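# Sort bronze bushings from turntable into crate

## Task

Take every bronze bushing off the turntable and put it in the crate, leaving all steel bushings on the turntable. The crate must stay level and seated in its corner guides. At the end, nothing may depend on the robot to stay in place, and nothing the robot is touching may settle by more than about a fingernail's width once released.

## Robot and tools

Robot: two arms, left_arm and right_arm, each ending in a parallel two-finger gripper. The names are labels only; in images they need not appear on the left or right. Each arm has six joints (waist, shoulder, elbow, forearm roll, wrist pitch, wrist roll), and the elbow stops just before full extension.

Scene frame: origin on the table surface midway between the arms, +x out across the table, +z up, and left_arm mounted on the +y side. Each result line gives, per arm, end_effector_position in metres, end_effector_quat_wxyz, linear velocity in m/s and angular velocity in rad/s, all in this frame. Printed positions can be off from the truth, more so when an arm reaches far. Gripper axes: fingers extend along the gripper's +z and close along its y. The reported point sits between the pads when closed, roughly 2 cm short of the fingertips; closing pushes the tips about 10 mm further along +z.

The 14-number row, used by both execute_actions and move: one flat list covering both arms, left_arm first then right_arm, each as dx, dy, dz, rx, ry, rz, opening. All values lie in [-1, 1] and all 14 are required even when one arm is idle. dx..rz are an offset, expressed in that gripper's own axes, from the gripper pose shown in the most recent result that reported it (or, before any such result in the scene, and for later calls within the same reply, from where the gripper is when the action begins). A value of 1.0 equals 0.6 m of translation or 180 degrees of rotation; rx, ry, rz form one rotation vector. Opening is absolute, not an offset: +1 is fully open (0.084 m), -1 fully shut. Zero offsets do not mean hold still; they pull the gripper back to the reference pose. To keep an arm put, give it the offset back to where it should be in a reply's first call and zeros afterwards, with the desired opening every time.

execute_actions takes "actions" (a list with zero or one item) and optional "pictures" (boolean). An empty list just reports the state. An item with "rows" (1 to 15 rows) and "steps" (up to 15, default 15) plays one row per 1/30 s step, reusing the last row if rows run out; every row is measured from the same reference pose, not from the prior row. An item with only "steps" (up to 300) waits, counting from the previous result, so time spent replying is included. A refused call does nothing.

move takes "target" (one 14-number row as above, offsets from the same reference) and "speed" (m/s, 0.002 to 0.5, default 0.25; rotation capped at twice that in rad/s). Each gripper follows a straight line toward its target, both finishing together, over 0.5 to 10 s; longer paths are cut at 10 s. Rotation goes the short way. Paths ignore obstacles and the other arm, grippers can lag, drift and overshoot the speed, especially near full extension. Opening is applied at the start. The result adds a "move:" line giving the ending (done, off_target, moving, held, fault) and active limits, plus each gripper's distance from its target. limits=paced means the sent pose was clipped; limits=held means a check blocked some steps, after which the arm may jump fast.

wait takes "seconds" (0 to 10) and sends nothing new. zoom_image takes "camera" (cam_head_left, cam_head_right, cam_high, cam_low, cam_left_wrist, cam_right_wrist, all 504x504) and "region" [x0, y0, x1, y1] in pixels from the top-left, no larger than 504 by 504. finished_scene takes "scene" (its number) and cannot be reversed; it reports whether the goal holds.

Controller behaviour: each step the commanded pose is limited to 70 mm and 16 degrees from the measured pose, then joints are driven by damped inverse kinematics, favouring position over orientation. Far targets may need several actions; after an action the arm continues only to its last clipped pose, so check the result and send the remainder. A "Hand target" line shows where each gripper is now being driven. "pose unreachable" and HELD mark steps where a clearance check altered or blocked the command. The simulation keeps running while the operator thinks.

Gripping: grip_measured is the actual finger opening on the command scale. To hold something, command an opening noticeably below grip_measured; the gap sets squeeze force (about 24 N per pad at most). Fast closing can hit harder and even spring the fingers. Objects held may be tugged, and loose ones nudged, by outside disturbances.

Cautions: avoid arm-to-arm contact, knocking anything off the table, dropping or slamming parts, fast impacts and deep pushes past contact. Joint load limits (N m): waist and shoulder 55.8, elbow 46.5, forearm roll 25.1, wrist pitch and wrist roll 17.6, held weight included; reaching one triggers a TORQUE FAULT that backs the joint off and freezes the arm for 10 s. Holding loads heats motors: MOTOR HOT appears from 65 °C, and at 80 °C an OVER-TEMPERATURE FAULT brakes the arm until cool. Do not jostle the crate out of its guides, and release everything before finishing.

Each tool is called after "Emit:" as name(argument=value, ...), one argument or row to a line, values as JSON.

## Session

Emit:
execute_actions(
  actions=[],
)

Scene clock: 0.00 s of 7600.00 s.
left_arm: end_effector_position=(+0.4013, -0.2860, +0.3704) grip_measured=+1.00 end_effector_quat_wxyz=(+0.306, -0.195, +0.867, -0.341) end_effector_velocity=(+0.000, +0.000, +0.000) end_effector_angular_velocity=(-0.000, -0.000, +0.001) | right_arm: end_effector_position=(+0.2958, -0.7607, +0.3780) grip_measured=+1.00 end_effector_quat_wxyz=(-0.106, +0.699, -0.087, +0.701) end_effector_velocity=(-0.000, -0.000, +0.000) end_effector_angular_velocity=(-0.001, -0.001, -0.000)
Joint positions: left_arm=[-1.232 -0.451 -1.217  1.75  -0.484 -0.067  0.084] | right_arm=[-1.628 -0.352 -0.684  1.592 -1.57  -2.536  0.084]
Joint velocities: left_arm=[ 0. -0. -0.  0. -0. -0. -0.] | right_arm=[-0.     0.001  0.     0.    -0.001 -0.     0.   ]
Motor temperatures (°C, as the motors report them): left_arm=[26 25 27 28 30 28] | right_arm=[27 26 27 30 29 32]
Hand target (left_arm): +0.401, -0.286, +0.370; +0.306, -0.195, +0.867, -0.341
Hand target (right_arm): +0.296, -0.761, +0.378; -0.106, +0.699, -0.087, +0.701

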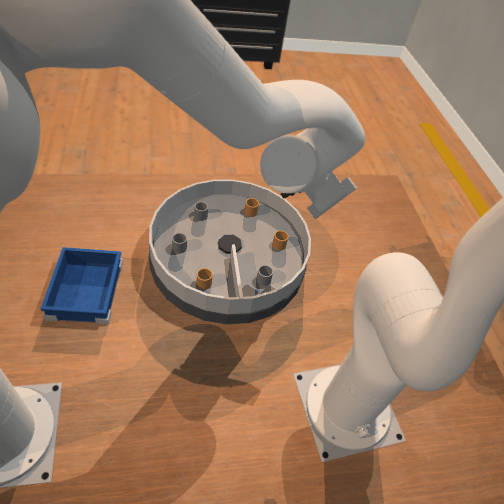

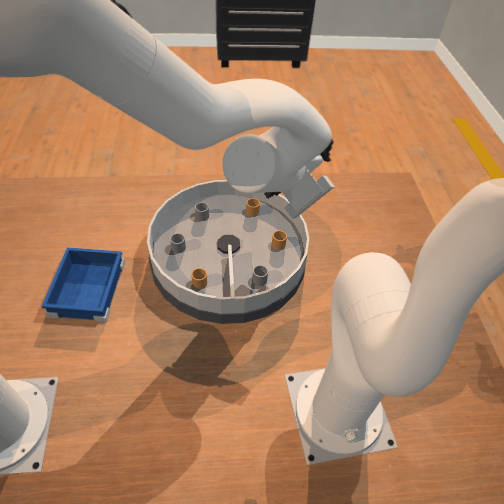

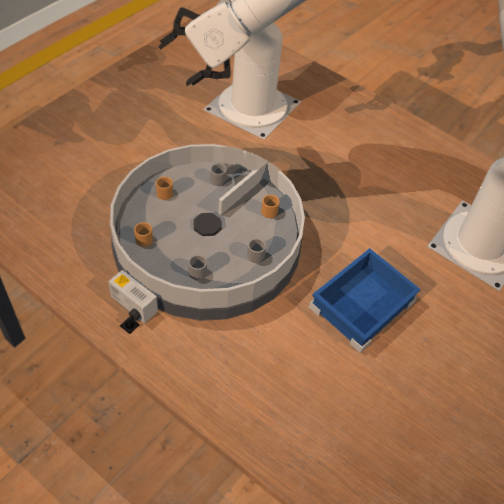

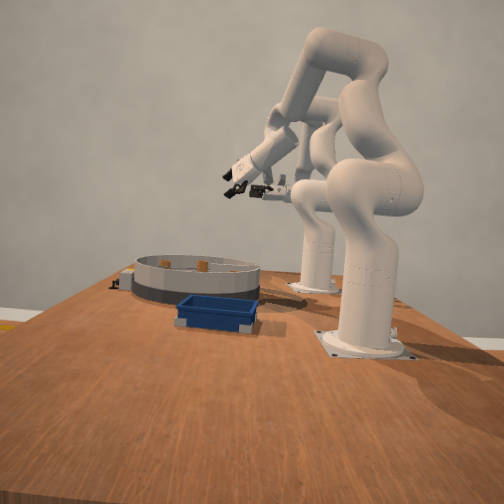

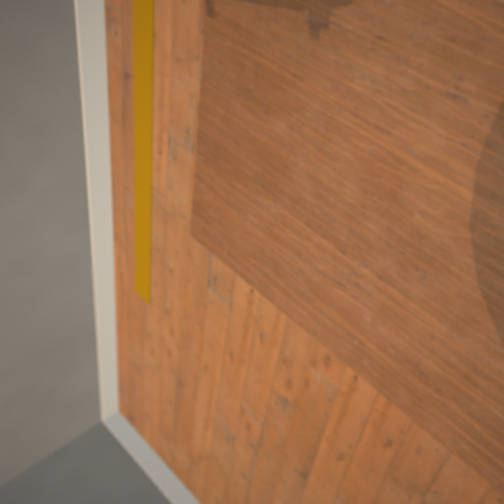

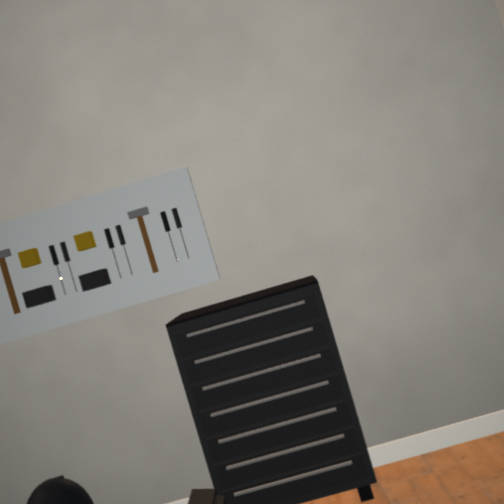

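Emit:
wait(
  seconds=2,
)

Scene clock: 2.50 s of 7600.00 s.
left_arm: end_effector_position=(+0.4013, -0.2860, +0.3704) grip_measured=+1.00 end_effector_quat_wxyz=(+0.306, -0.195, +0.867, -0.341) end_effector_velocity=(-0.000, -0.000, +0.000) end_effector_angular_velocity=(-0.000, +0.000, -0.000) | right_arm: end_effector_position=(+0.2958, -0.7607, +0.3780) grip_measured=+1.00 end_effector_quat_wxyz=(-0.106, +0.699, -0.087, +0.701) end_effector_velocity=(-0.000, -0.000, -0.000) end_effector_angular_velocity=(+0.000, +0.001, -0.001)
Joint positions: left_arm=[-1.232 -0.451 -1.217  1.75  -0.484 -0.067  0.084] | right_arm=[-1.628 -0.352 -0.684  1.592 -1.57  -2.536  0.084]
Joint velocities: left_arm=[-0.  0.  0. -0. -0. -0.  0.] | right_arm=[-0.    -0.    -0.     0.     0.001  0.     0.   ]
Motor temperatures (°C, as the motors report them): left_arm=[26 25 27 28 30 28] | right_arm=[27 26 27 30 29 32]
Hand target (left_arm): +0.401, -0.286, +0.370; +0.306, -0.195, +0.867, -0.341
Hand target (right_arm): +0.296, -0.761, +0.378; -0.106, +0.699, -0.087, +0.701
Steps of this call (steps 1 to 75: nothing new was sent). Readings (end_effector_position):
1: left_arm (+0.4013, -0.2860, +0.3704) | right_arm (+0.2958, -0.7607, +0.3780)
2: left_arm (+0.4013, -0.2860, +0.3704) | right_arm (+0.2958, -0.7607, +0.3780)
4: left_arm (+0.4013, -0.2860, +0.3704) | right_arm (+0.2958, -0.7607, +0.3780)
8: left_arm (+0.4013, -0.2860, +0.3704) | right_arm (+0.2958, -0.7607, +0.3780)
75: the state above

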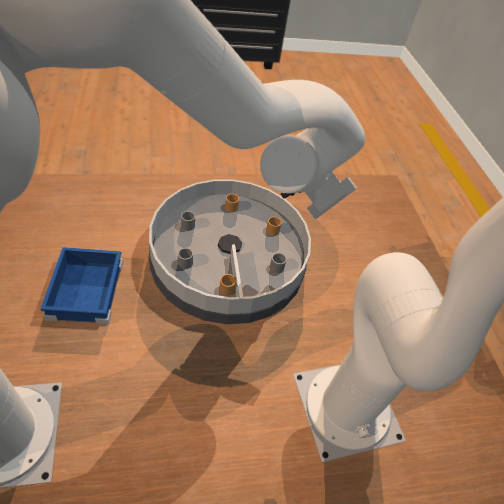

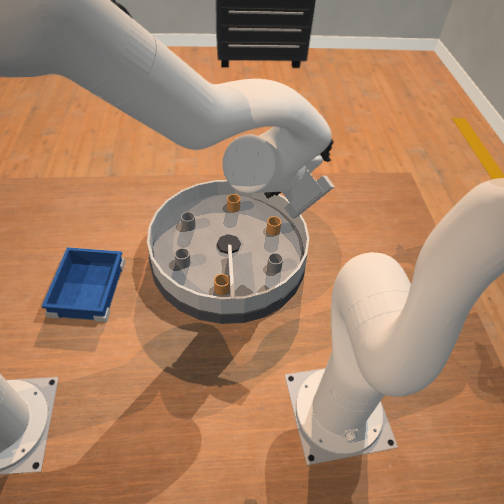

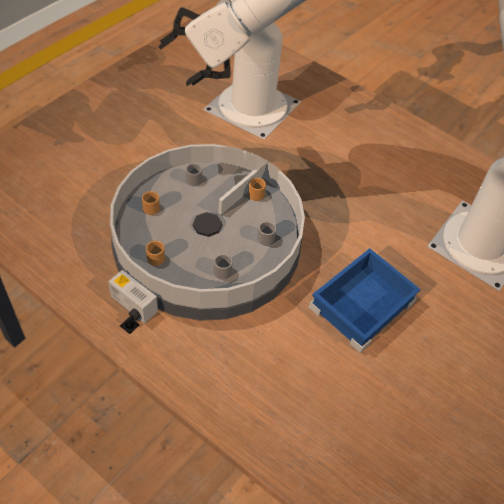

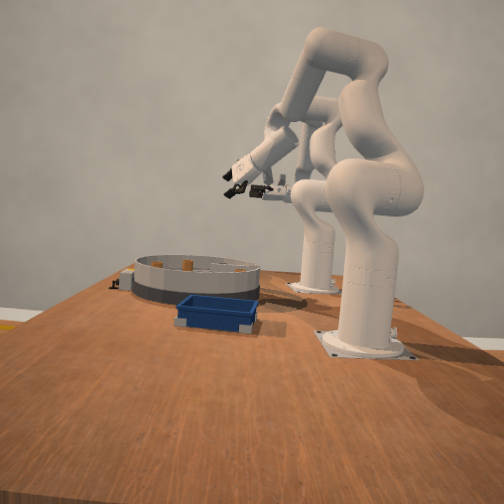

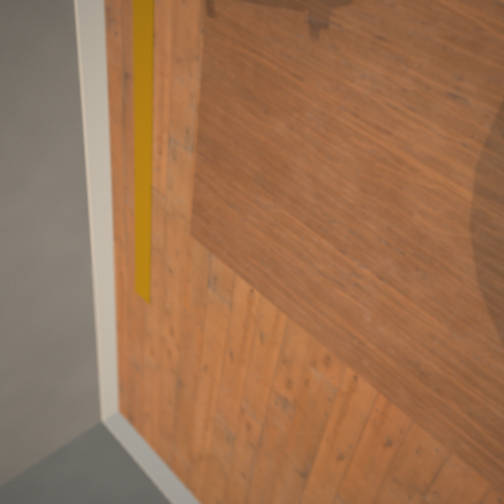

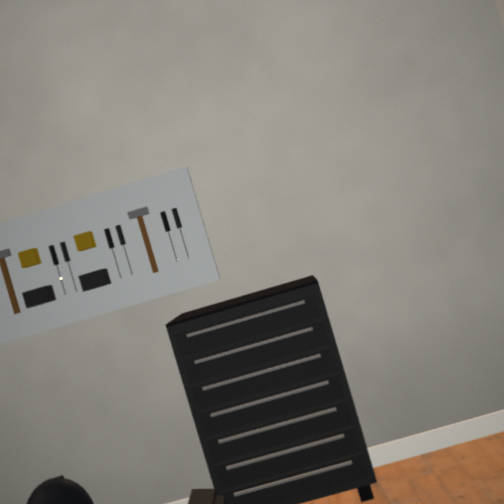

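Emit:
move(
  target=[-0.12,0.357,-0.242,-0.227,0.204,0.13,1,0,0,0,0,0,0,1],
)

Emit:
wait(
  seconds=10,
)

Scene clock: 7.97 s of 7600.00 s.
left_arm: end_effector_position=(+0.3299, -0.0306, +0.3304) grip_measured=+1.00 end_effector_quat_wxyz=(+0.000, +0.001, +1.000, -0.002) end_effector_velocity=(-0.000, +0.002, -0.000) end_effector_angular_velocity=(+0.004, +0.005, -0.001) | right_arm: end_effector_position=(+0.2958, -0.7607, +0.3780) grip_measured=+1.00 end_effector_quat_wxyz=(-0.106, +0.699, -0.087, +0.701) end_effector_velocity=(+0.000, +0.000, +0.001) end_effector_angular_velocity=(-0.001, -0.001, +0.000)
Joint positions: left_arm=[-0.955 -0.19  -1.032 -0.003 -0.838  2.206  0.084] | right_arm=[-1.628 -0.352 -0.684  1.592 -1.57  -2.536  0.084]
Joint velocities: left_arm=[ 0.002 -0.     0.001 -0.002 -0.006  0.005  0.   ] | right_arm=[ 0.     0.001  0.     0.    -0.001 -0.     0.   ]
Motor temperatures (°C, as the motors report them): left_arm=[26 25 27 28 30 28] | right_arm=[27 26 27 30 29 32]
Hand target (left_arm): +0.330, -0.030, +0.330; -0.000, +0.001, +1.000, -0.002
Hand target (right_arm): +0.296, -0.761, +0.378; -0.106, +0.699, -0.087, +0.701
Off the commanded pose (left_arm): 0.001 m, 0 deg.
Off the commanded pose (right_arm): 0.000 m, 0 deg.
move: done

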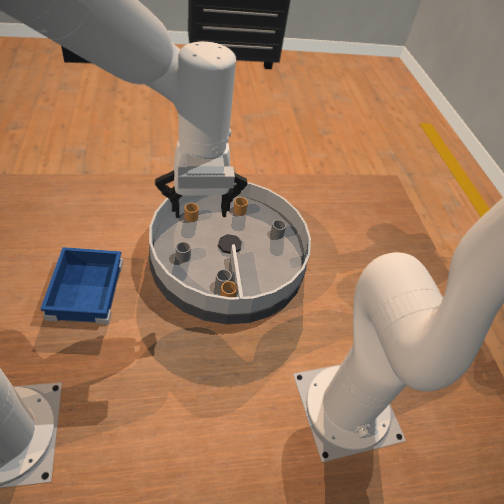

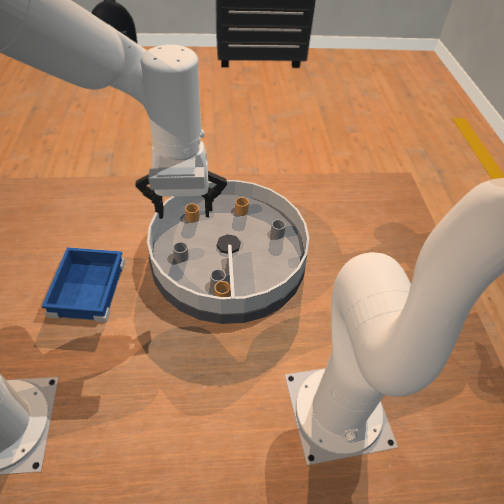

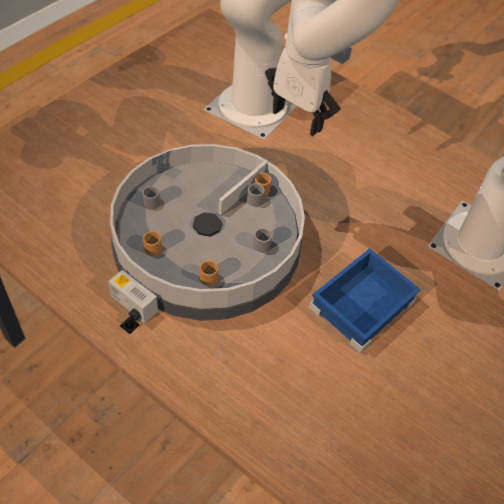

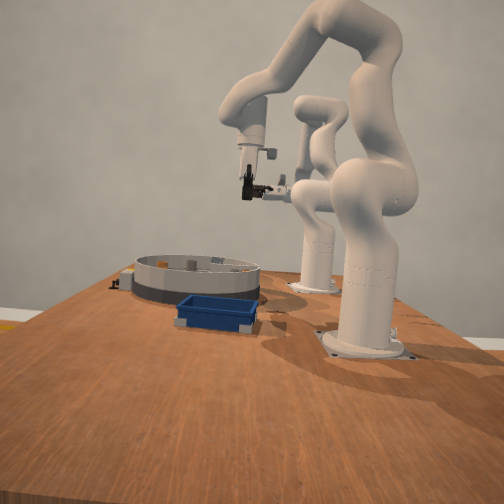

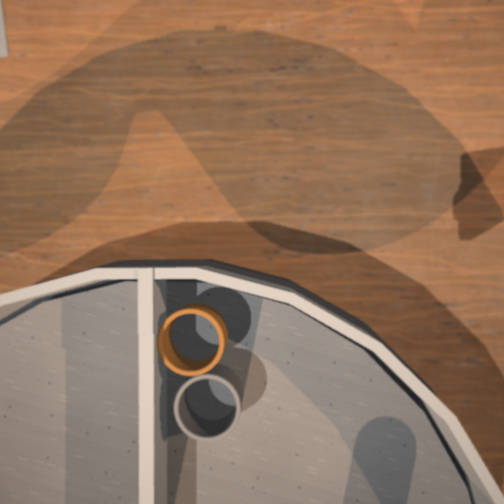

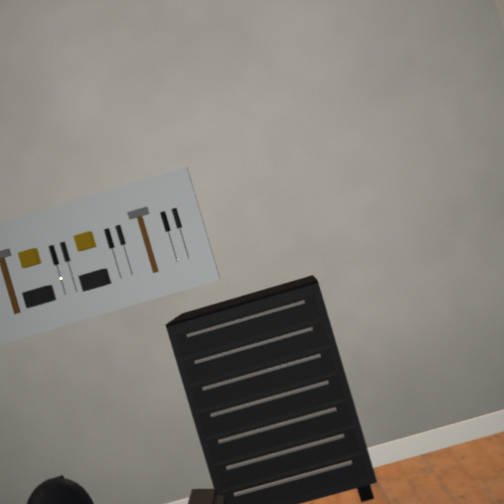

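Scene clock: 17.97 s of 7600.00 s.
left_arm: end_effector_position=(+0.3299, -0.0304, +0.3304) grip_measured=+1.00 end_effector_quat_wxyz=(-0.000, +0.001, +1.000, -0.002) end_effector_velocity=(-0.000, +0.000, -0.000) end_effector_angular_velocity=(+0.000, +0.000, -0.000) | right_arm: end_effector_position=(+0.2958, -0.7607, +0.3780) grip_measured=+1.00 end_effector_quat_wxyz=(-0.106, +0.699, -0.087, +0.701) end_effector_velocity=(-0.000, -0.000, +0.001) end_effector_angular_velocity=(-0.001, -0.000, +0.000)
Joint positions: left_arm=[-0.955 -0.19  -1.032 -0.003 -0.838  2.206  0.084] | right_arm=[-1.628 -0.352 -0.684  1.592 -1.57  -2.536  0.084]
Joint velocities: left_arm=[-0. -0.  0.  0. -0. -0.  0.] | right_arm=[-0.     0.001 -0.    -0.    -0.     0.    -0.   ]
Motor temperatures (°C, as the motors report them): left_arm=[26 25 27 28 30 28] | right_arm=[27 26 27 30 29 32]
Hand target (left_arm): +0.330, -0.030, +0.330; -0.000, +0.001, +1.000, -0.002
Hand target (right_arm): +0.296, -0.761, +0.378; -0.106, +0.699, -0.087, +0.701
Off the commanded pose (left_arm): 0.001 m, 0 deg.
Off the commanded pose (right_arm): 0.000 m, 0 deg.
Steps of this call (steps 1 to 300: nothing new was sent). Readings (end_effector_position):
1: left_arm (+0.3299, -0.0305, +0.3304) | right_arm (+0.2958, -0.7607, +0.3780)
2: left_arm (+0.3299, -0.0305, +0.3304) | right_arm (+0.2958, -0.7607, +0.3780)
4: left_arm (+0.3299, -0.0304, +0.3304) | right_arm (+0.2958, -0.7607, +0.3780)
8: left_arm (+0.3299, -0.0304, +0.3304) | right_arm (+0.2958, -0.7607, +0.3780)
300: the state above

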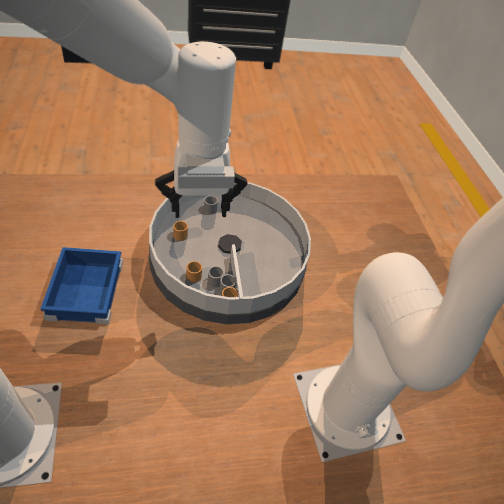

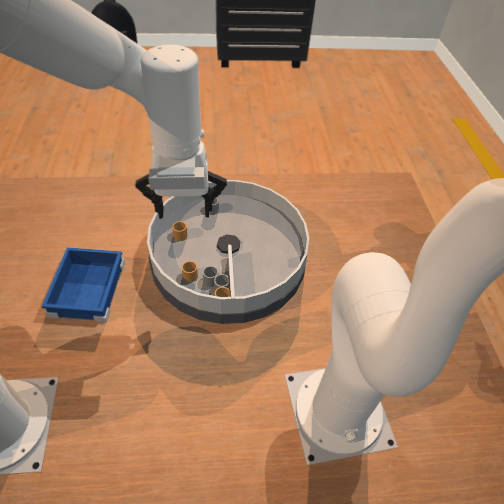

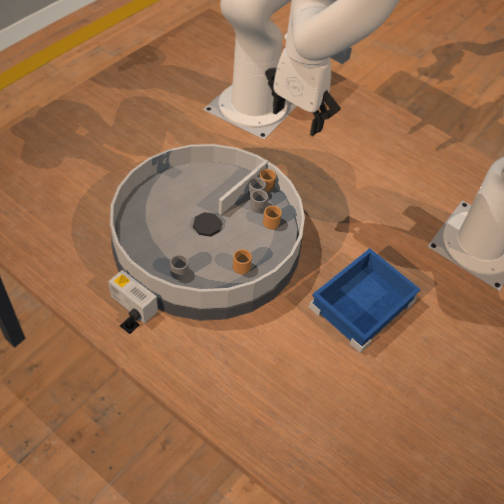

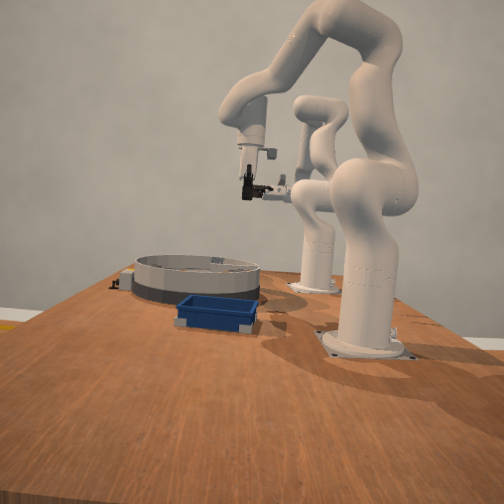

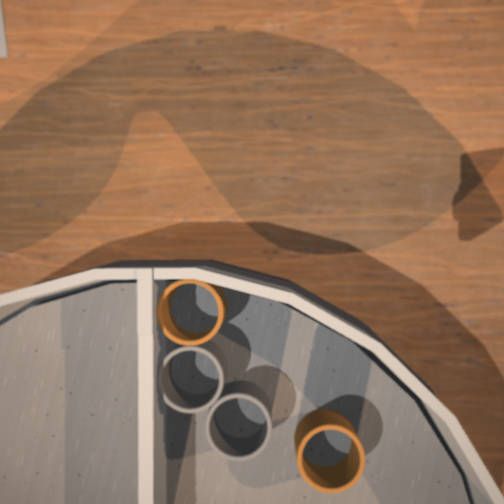

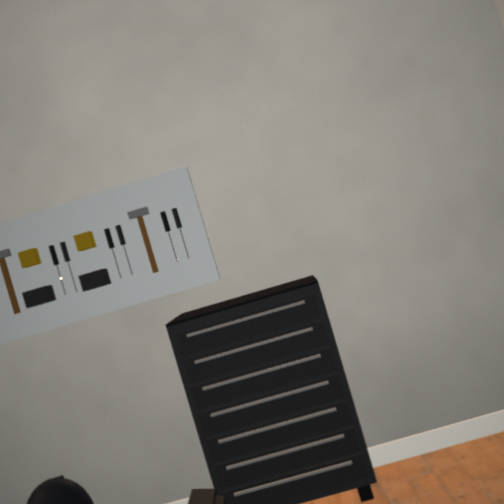

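Emit:
move(
  target=[-0.12,0,0.1333,0,0,0,-0.6,0,0,0,0,0,0,1],
)

Emit:
wait(
  seconds=10,
)

Scene clock: 19.50 s of 7600.00 s.
left_arm: end_effector_position=(+0.4016, -0.0307, +0.2509) grip_measured=-0.62 end_effector_quat_wxyz=(-0.000, +0.001, +1.000, -0.002) end_effector_velocity=(+0.001, +0.000, -0.003) end_effector_angular_velocity=(+0.002, +0.002, -0.000) | right_arm: end_effector_position=(+0.2958, -0.7607, +0.3780) grip_measured=+1.00 end_effector_quat_wxyz=(-0.106, +0.699, -0.087, +0.701) end_effector_velocity=(+0.000, -0.000, -0.000) end_effector_angular_velocity=(+0.001, +0.000, -0.000)
Joint positions: left_arm=[-0.847 -0.389 -1.089 -0.005 -0.696  2.316  0.017] | right_arm=[-1.628 -0.352 -0.684  1.592 -1.57  -2.536  0.084]
Joint velocities: left_arm=[ 0.002 -0.006 -0.001 -0.001  0.002  0.003 -0.   ] | right_arm=[ 0.    -0.001 -0.     0.     0.    -0.     0.   ]
Motor temperatures (°C, as the motors report them): left_arm=[26 25 27 28 30 28] | right_arm=[27 26 27 30 29 32]
Hand target (left_arm): +0.402, -0.031, +0.251; -0.000, +0.001, +1.000, -0.002
Hand target (right_arm): +0.296, -0.761, +0.378; -0.106, +0.699, -0.087, +0.701
Off the commanded pose (left_arm): 0.001 m, 0 deg.
Off the commanded pose (right_arm): 0.000 m, 0 deg.
move: done

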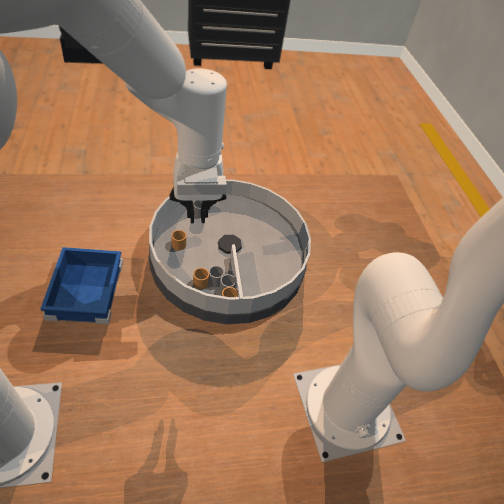

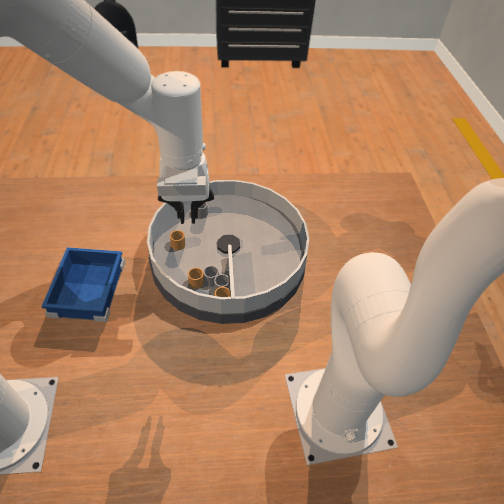

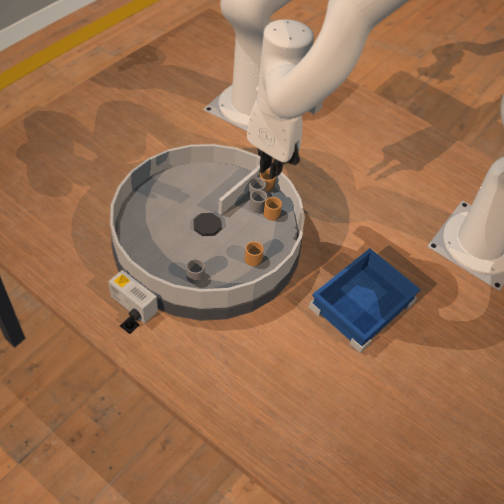

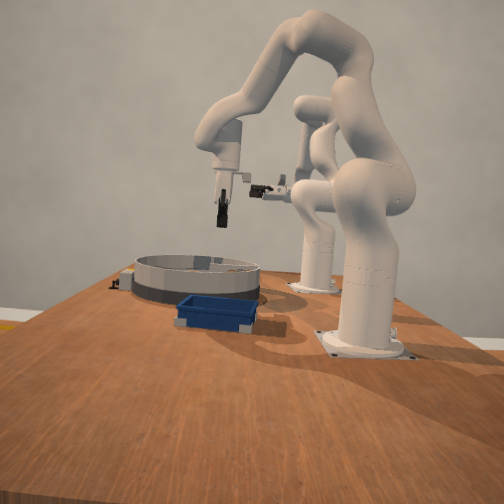

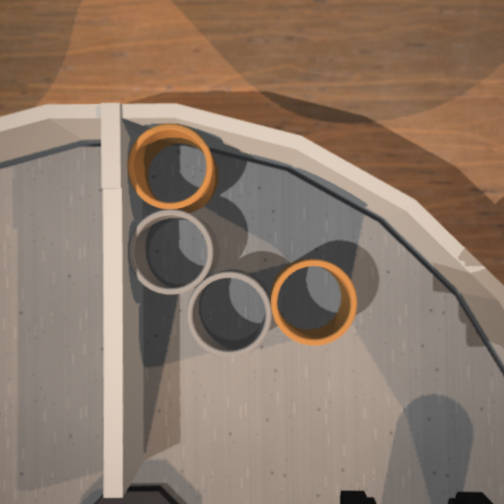

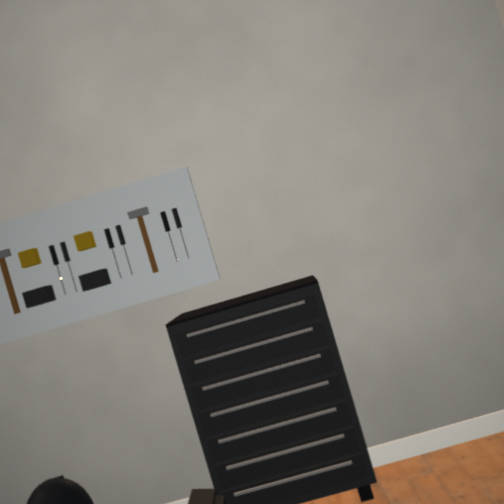

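Scene clock: 29.50 s of 7600.00 s.
left_arm: end_effector_position=(+0.4017, -0.0306, +0.2505) grip_measured=-0.62 end_effector_quat_wxyz=(-0.000, +0.001, +1.000, -0.002) end_effector_velocity=(+0.000, +0.000, +0.000) end_effector_angular_velocity=(-0.000, +0.000, +0.002) | right_arm: end_effector_position=(+0.2958, -0.7607, +0.3780) grip_measured=+1.00 end_effector_quat_wxyz=(-0.106, +0.699, -0.087, +0.701) end_effector_velocity=(-0.000, -0.000, +0.000) end_effector_angular_velocity=(-0.001, -0.000, -0.000)
Joint positions: left_arm=[-0.847 -0.39  -1.089 -0.005 -0.696  2.316  0.017] | right_arm=[-1.628 -0.352 -0.684  1.592 -1.57  -2.536  0.084]
Joint velocities: left_arm=[ 0.     0.    -0.    -0.    -0.    -0.001 -0.   ] | right_arm=[-0.  0. -0. -0. -0.  0.  0.]
Motor temperatures (°C, as the motors report them): left_arm=[26 25 27 28 30 28] | right_arm=[27 26 27 30 29 32]
Hand target (left_arm): +0.402, -0.031, +0.251; -0.000, +0.001, +1.000, -0.002
Hand target (right_arm): +0.296, -0.761, +0.378; -0.106, +0.699, -0.087, +0.701
Off the commanded pose (left_arm): 0.000 m, 0 deg.
Off the commanded pose (right_arm): 0.000 m, 0 deg.
Steps of this call (steps 1 to 300: nothing new was sent). Readings (end_effector_position):
1: left_arm (+0.4016, -0.0307, +0.2508) | right_arm (+0.2958, -0.7607, +0.3780)
2: left_arm (+0.4016, -0.0307, +0.2508) | right_arm (+0.2958, -0.7607, +0.3780)
4: left_arm (+0.4017, -0.0306, +0.2507) | right_arm (+0.2958, -0.7607, +0.3780)
8: left_arm (+0.4017, -0.0306, +0.2506) | right_arm (+0.2958, -0.7607, +0.3780)
300: the state above

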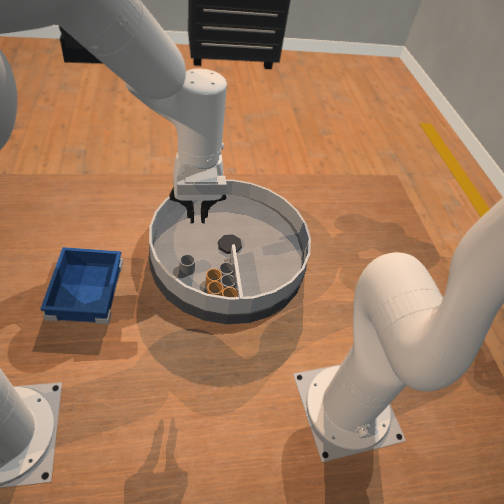

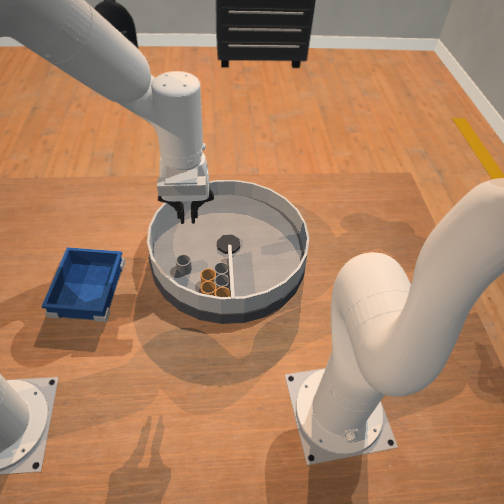

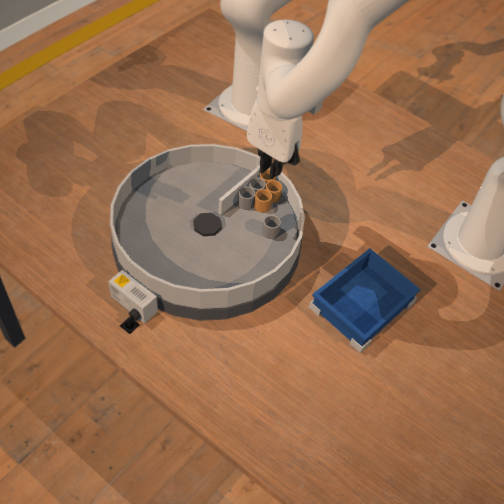

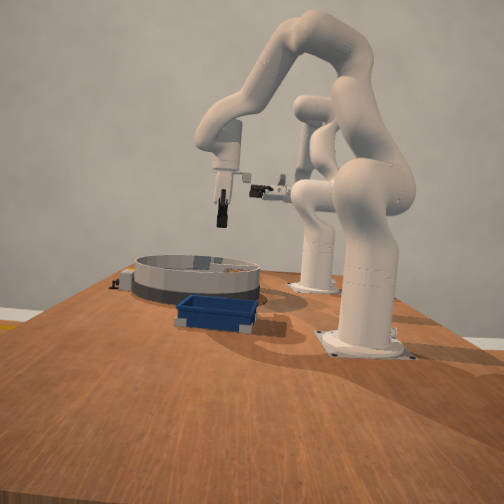

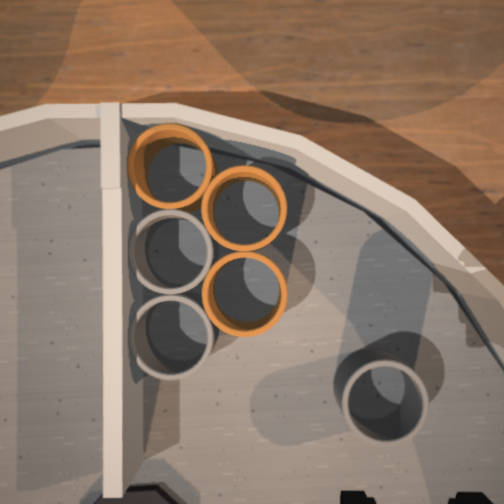

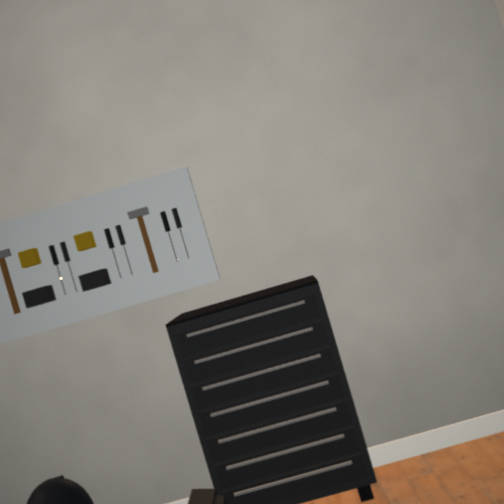

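Emit:
zoom_image(
  camera="cam_low",
  region=[160,160,300,300],
)

Emit:
zoom_image(
  camera="cam_left_wrist",
  region=[324,444,504,504],
)

Emit:
wait(
  seconds=5,
)

Region (160, 160, 300, 300) of cam_low's 504x504 image, scaled by 3.600, with more detail than that image has.

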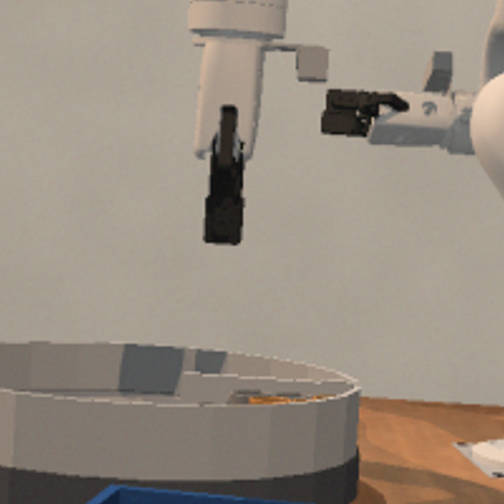

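Region (324, 444, 504, 504) of cam_left_wrist's 504x504 image, scaled by 2.800, with more detail than that image has.

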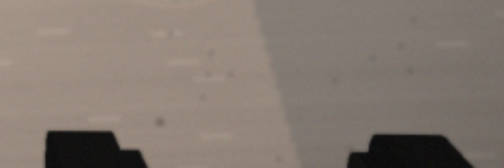

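Scene clock: 36.17 s of 7600.00 s.
left_arm: end_effector_position=(+0.4017, -0.0306, +0.2505) grip_measured=-0.62 end_effector_quat_wxyz=(-0.000, +0.001, +1.000, -0.002) end_effector_velocity=(-0.000, -0.000, -0.000) end_effector_angular_velocity=(-0.000, +0.000, +0.001) | right_arm: end_effector_position=(+0.2958, -0.7607, +0.3780) grip_measured=+1.00 end_effector_quat_wxyz=(-0.106, +0.699, -0.087, +0.701) end_effector_velocity=(-0.000, +0.000, -0.000) end_effector_angular_velocity=(+0.000, -0.001, +0.000)
Joint positions: left_arm=[-0.847 -0.39  -1.089 -0.005 -0.696  2.316  0.017] | right_arm=[-1.628 -0.352 -0.684  1.592 -1.57  -2.536  0.084]
Joint velocities: left_arm=[-0.    -0.    -0.    -0.001  0.    -0.001 -0.   ] | right_arm=[-0.    -0.     0.001 -0.    -0.001 -0.    -0.   ]
Motor temperatures (°C, as the motors report them): left_arm=[26 25 27 28 30 28] | right_arm=[27 26 27 30 29 32]
Hand target (left_arm): +0.402, -0.031, +0.251; -0.000, +0.001, +1.000, -0.002
Hand target (right_arm): +0.296, -0.761, +0.378; -0.106, +0.699, -0.087, +0.701
Off the commanded pose (left_arm): 0.000 m, 0 deg.
Off the commanded pose (right_arm): 0.000 m, 0 deg.
Steps of this call (steps 1 to 200: nothing new was sent). Readings (end_effector_position):
1: left_arm (+0.4017, -0.0306, +0.2505) | right_arm (+0.2958, -0.7607, +0.3780)
2: left_arm (+0.4017, -0.0306, +0.2505) | right_arm (+0.2958, -0.7607, +0.3780)
4: left_arm (+0.4017, -0.0306, +0.2505) | right_arm (+0.2958, -0.7607, +0.3780)
8: left_arm (+0.4017, -0.0306, +0.2505) | right_arm (+0.2958, -0.7607, +0.3780)
200: the state above

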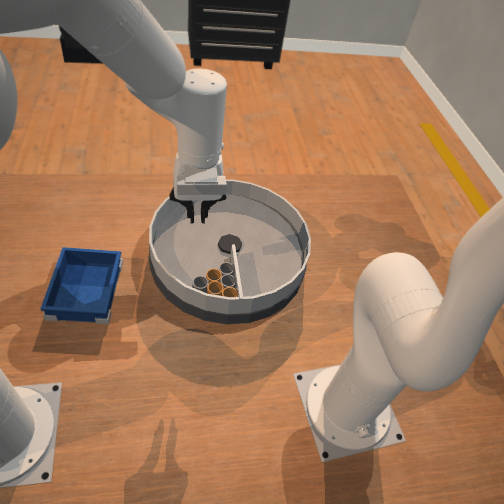

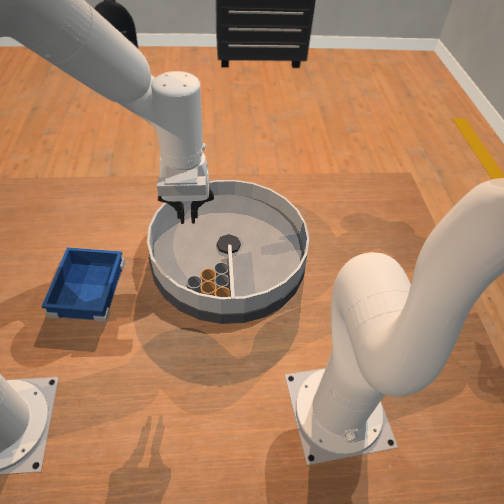

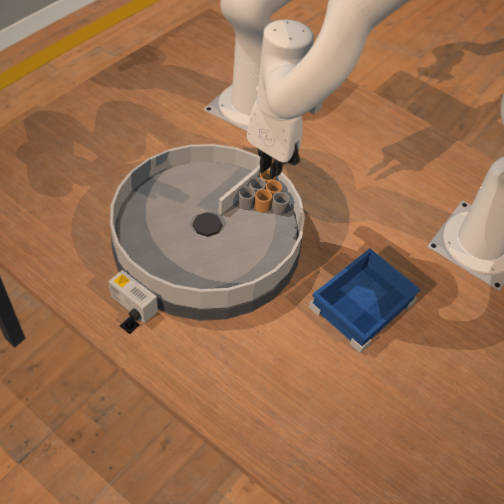

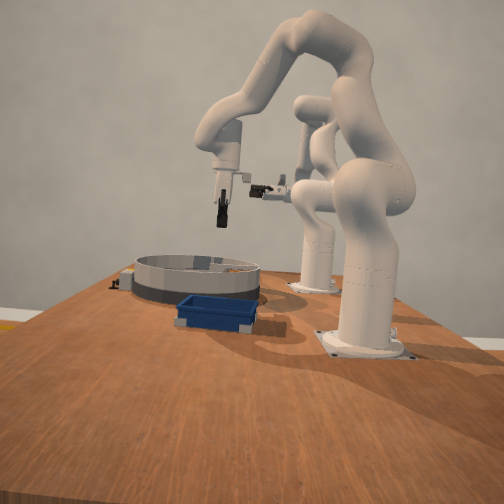

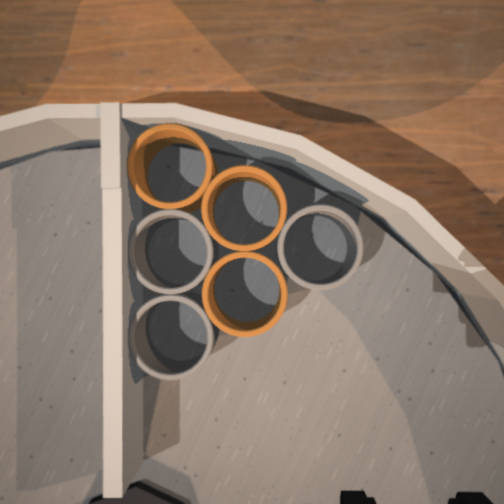

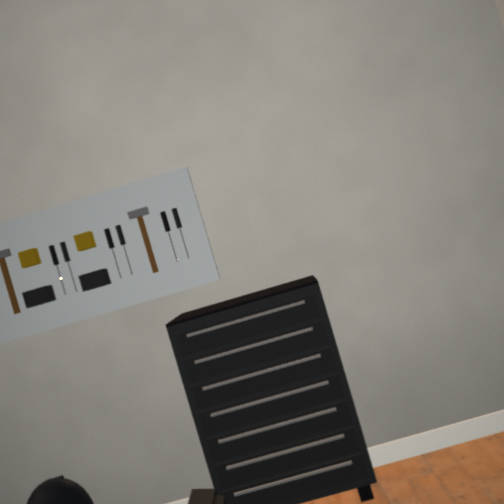

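Emit:
move(
  target=[0.061,-0.053,0.1925,-0.231,-0.133,-0.635,-0.6,0,0,0,0,0,0,1],
  speed=0.4,
)

Emit:
zoom_image(
  camera="cam_head_left",
  region=[170,200,290,320],
)

Emit:
zoom_image(
  camera="cam_high",
  region=[200,120,320,240],
)

Scene clock: 47.17 s of 7600.00 s.
left_arm: end_effector_position=(+0.3654, -0.0630, +0.1356) grip_measured=-0.62 end_effector_quat_wxyz=(-0.168, +0.814, -0.471, -0.295) end_effector_velocity=(-0.000, +0.000, -0.001) end_effector_angular_velocity=(+0.005, -0.002, +0.008) | right_arm: end_effector_position=(+0.2958, -0.7607, +0.3780) grip_measured=+1.00 end_effector_quat_wxyz=(-0.106, +0.699, -0.087, +0.701) end_effector_velocity=(-0.000, -0.000, +0.000) end_effector_angular_velocity=(-0.001, -0.000, -0.001)
Joint positions: left_arm=[-0.966 -0.98  -1.606  0.061 -1.317  0.064  0.017] | right_arm=[-1.628 -0.352 -0.684  1.592 -1.57  -2.536  0.084]
Joint velocities: left_arm=[ 0.001 -0.003 -0.002 -0.002 -0.002 -0.008  0.   ] | right_arm=[-0.001  0.001  0.    -0.    -0.     0.     0.   ]
Motor temperatures (°C, as the motors report them): left_arm=[26 25 27 28 30 28] | right_arm=[27 26 27 30 29 32]
Hand target (left_arm): +0.365, -0.063, +0.135; -0.168, +0.814, -0.471, -0.296
Hand target (right_arm): +0.296, -0.761, +0.378; -0.106, +0.699, -0.087, +0.701
Off the commanded pose (left_arm): 0.001 m, 0 deg.
Off the commanded pose (right_arm): 0.000 m, 0 deg.
move: done

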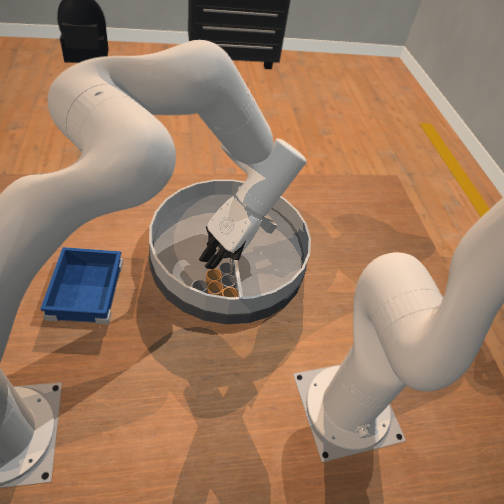

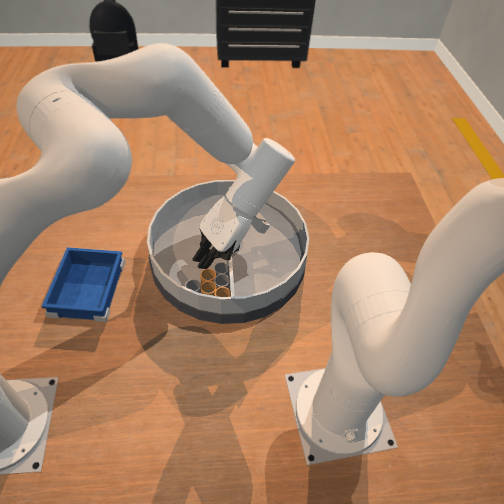

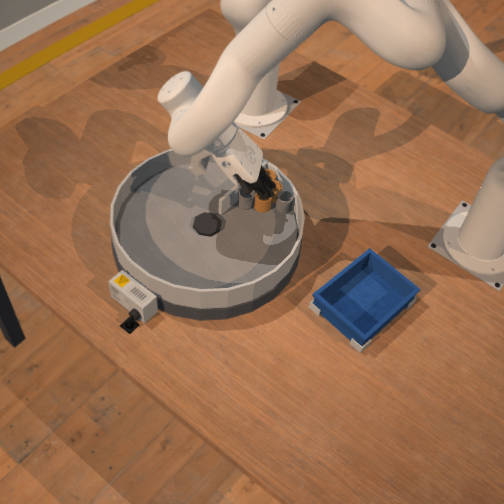

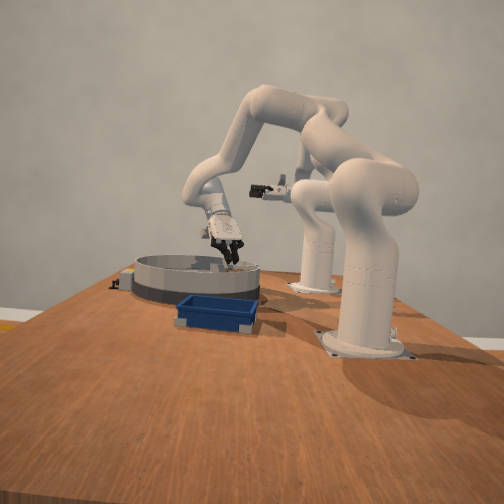

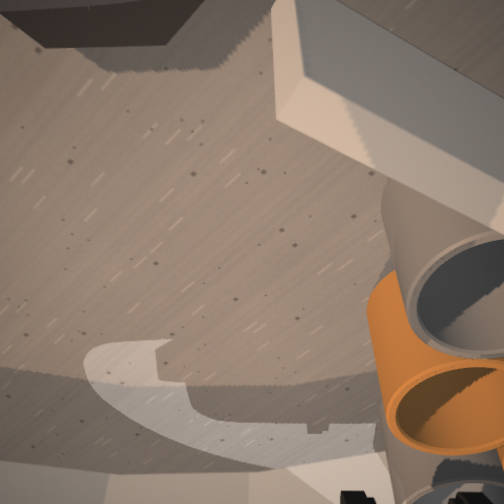

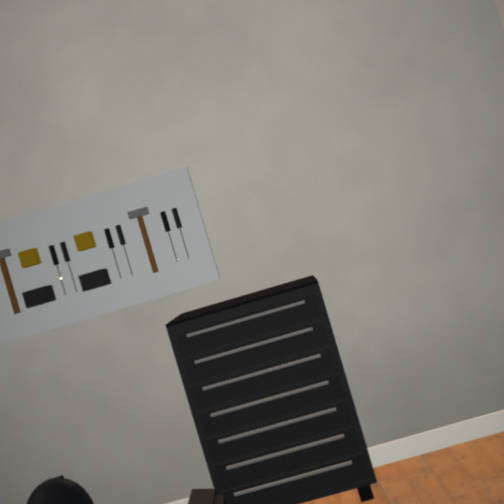

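Region (170, 200, 290, 320) of cam_head_left's 504x504 image, scaled by 4.200, with more detail than that image has.

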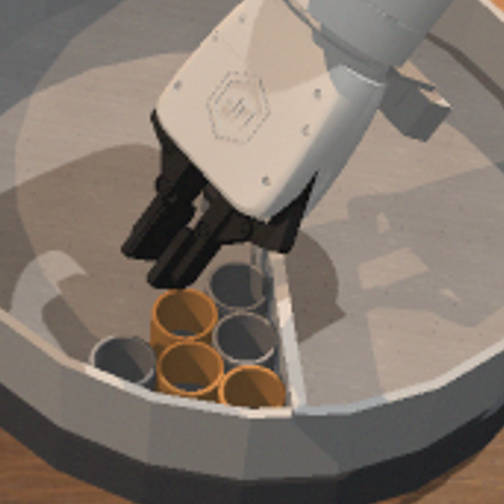

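Region (200, 120, 320, 240) of cam_high's 504x504 image, scaled by 4.200, with more detail than that image has.

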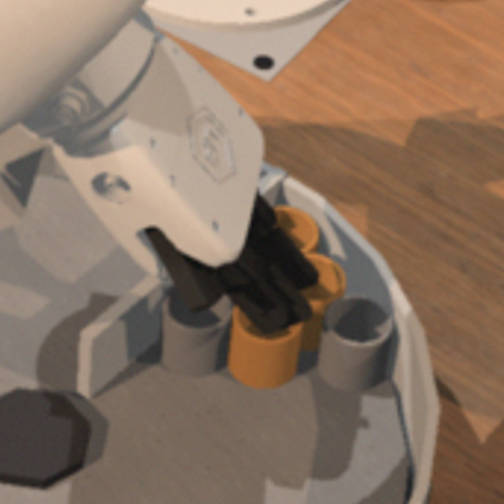

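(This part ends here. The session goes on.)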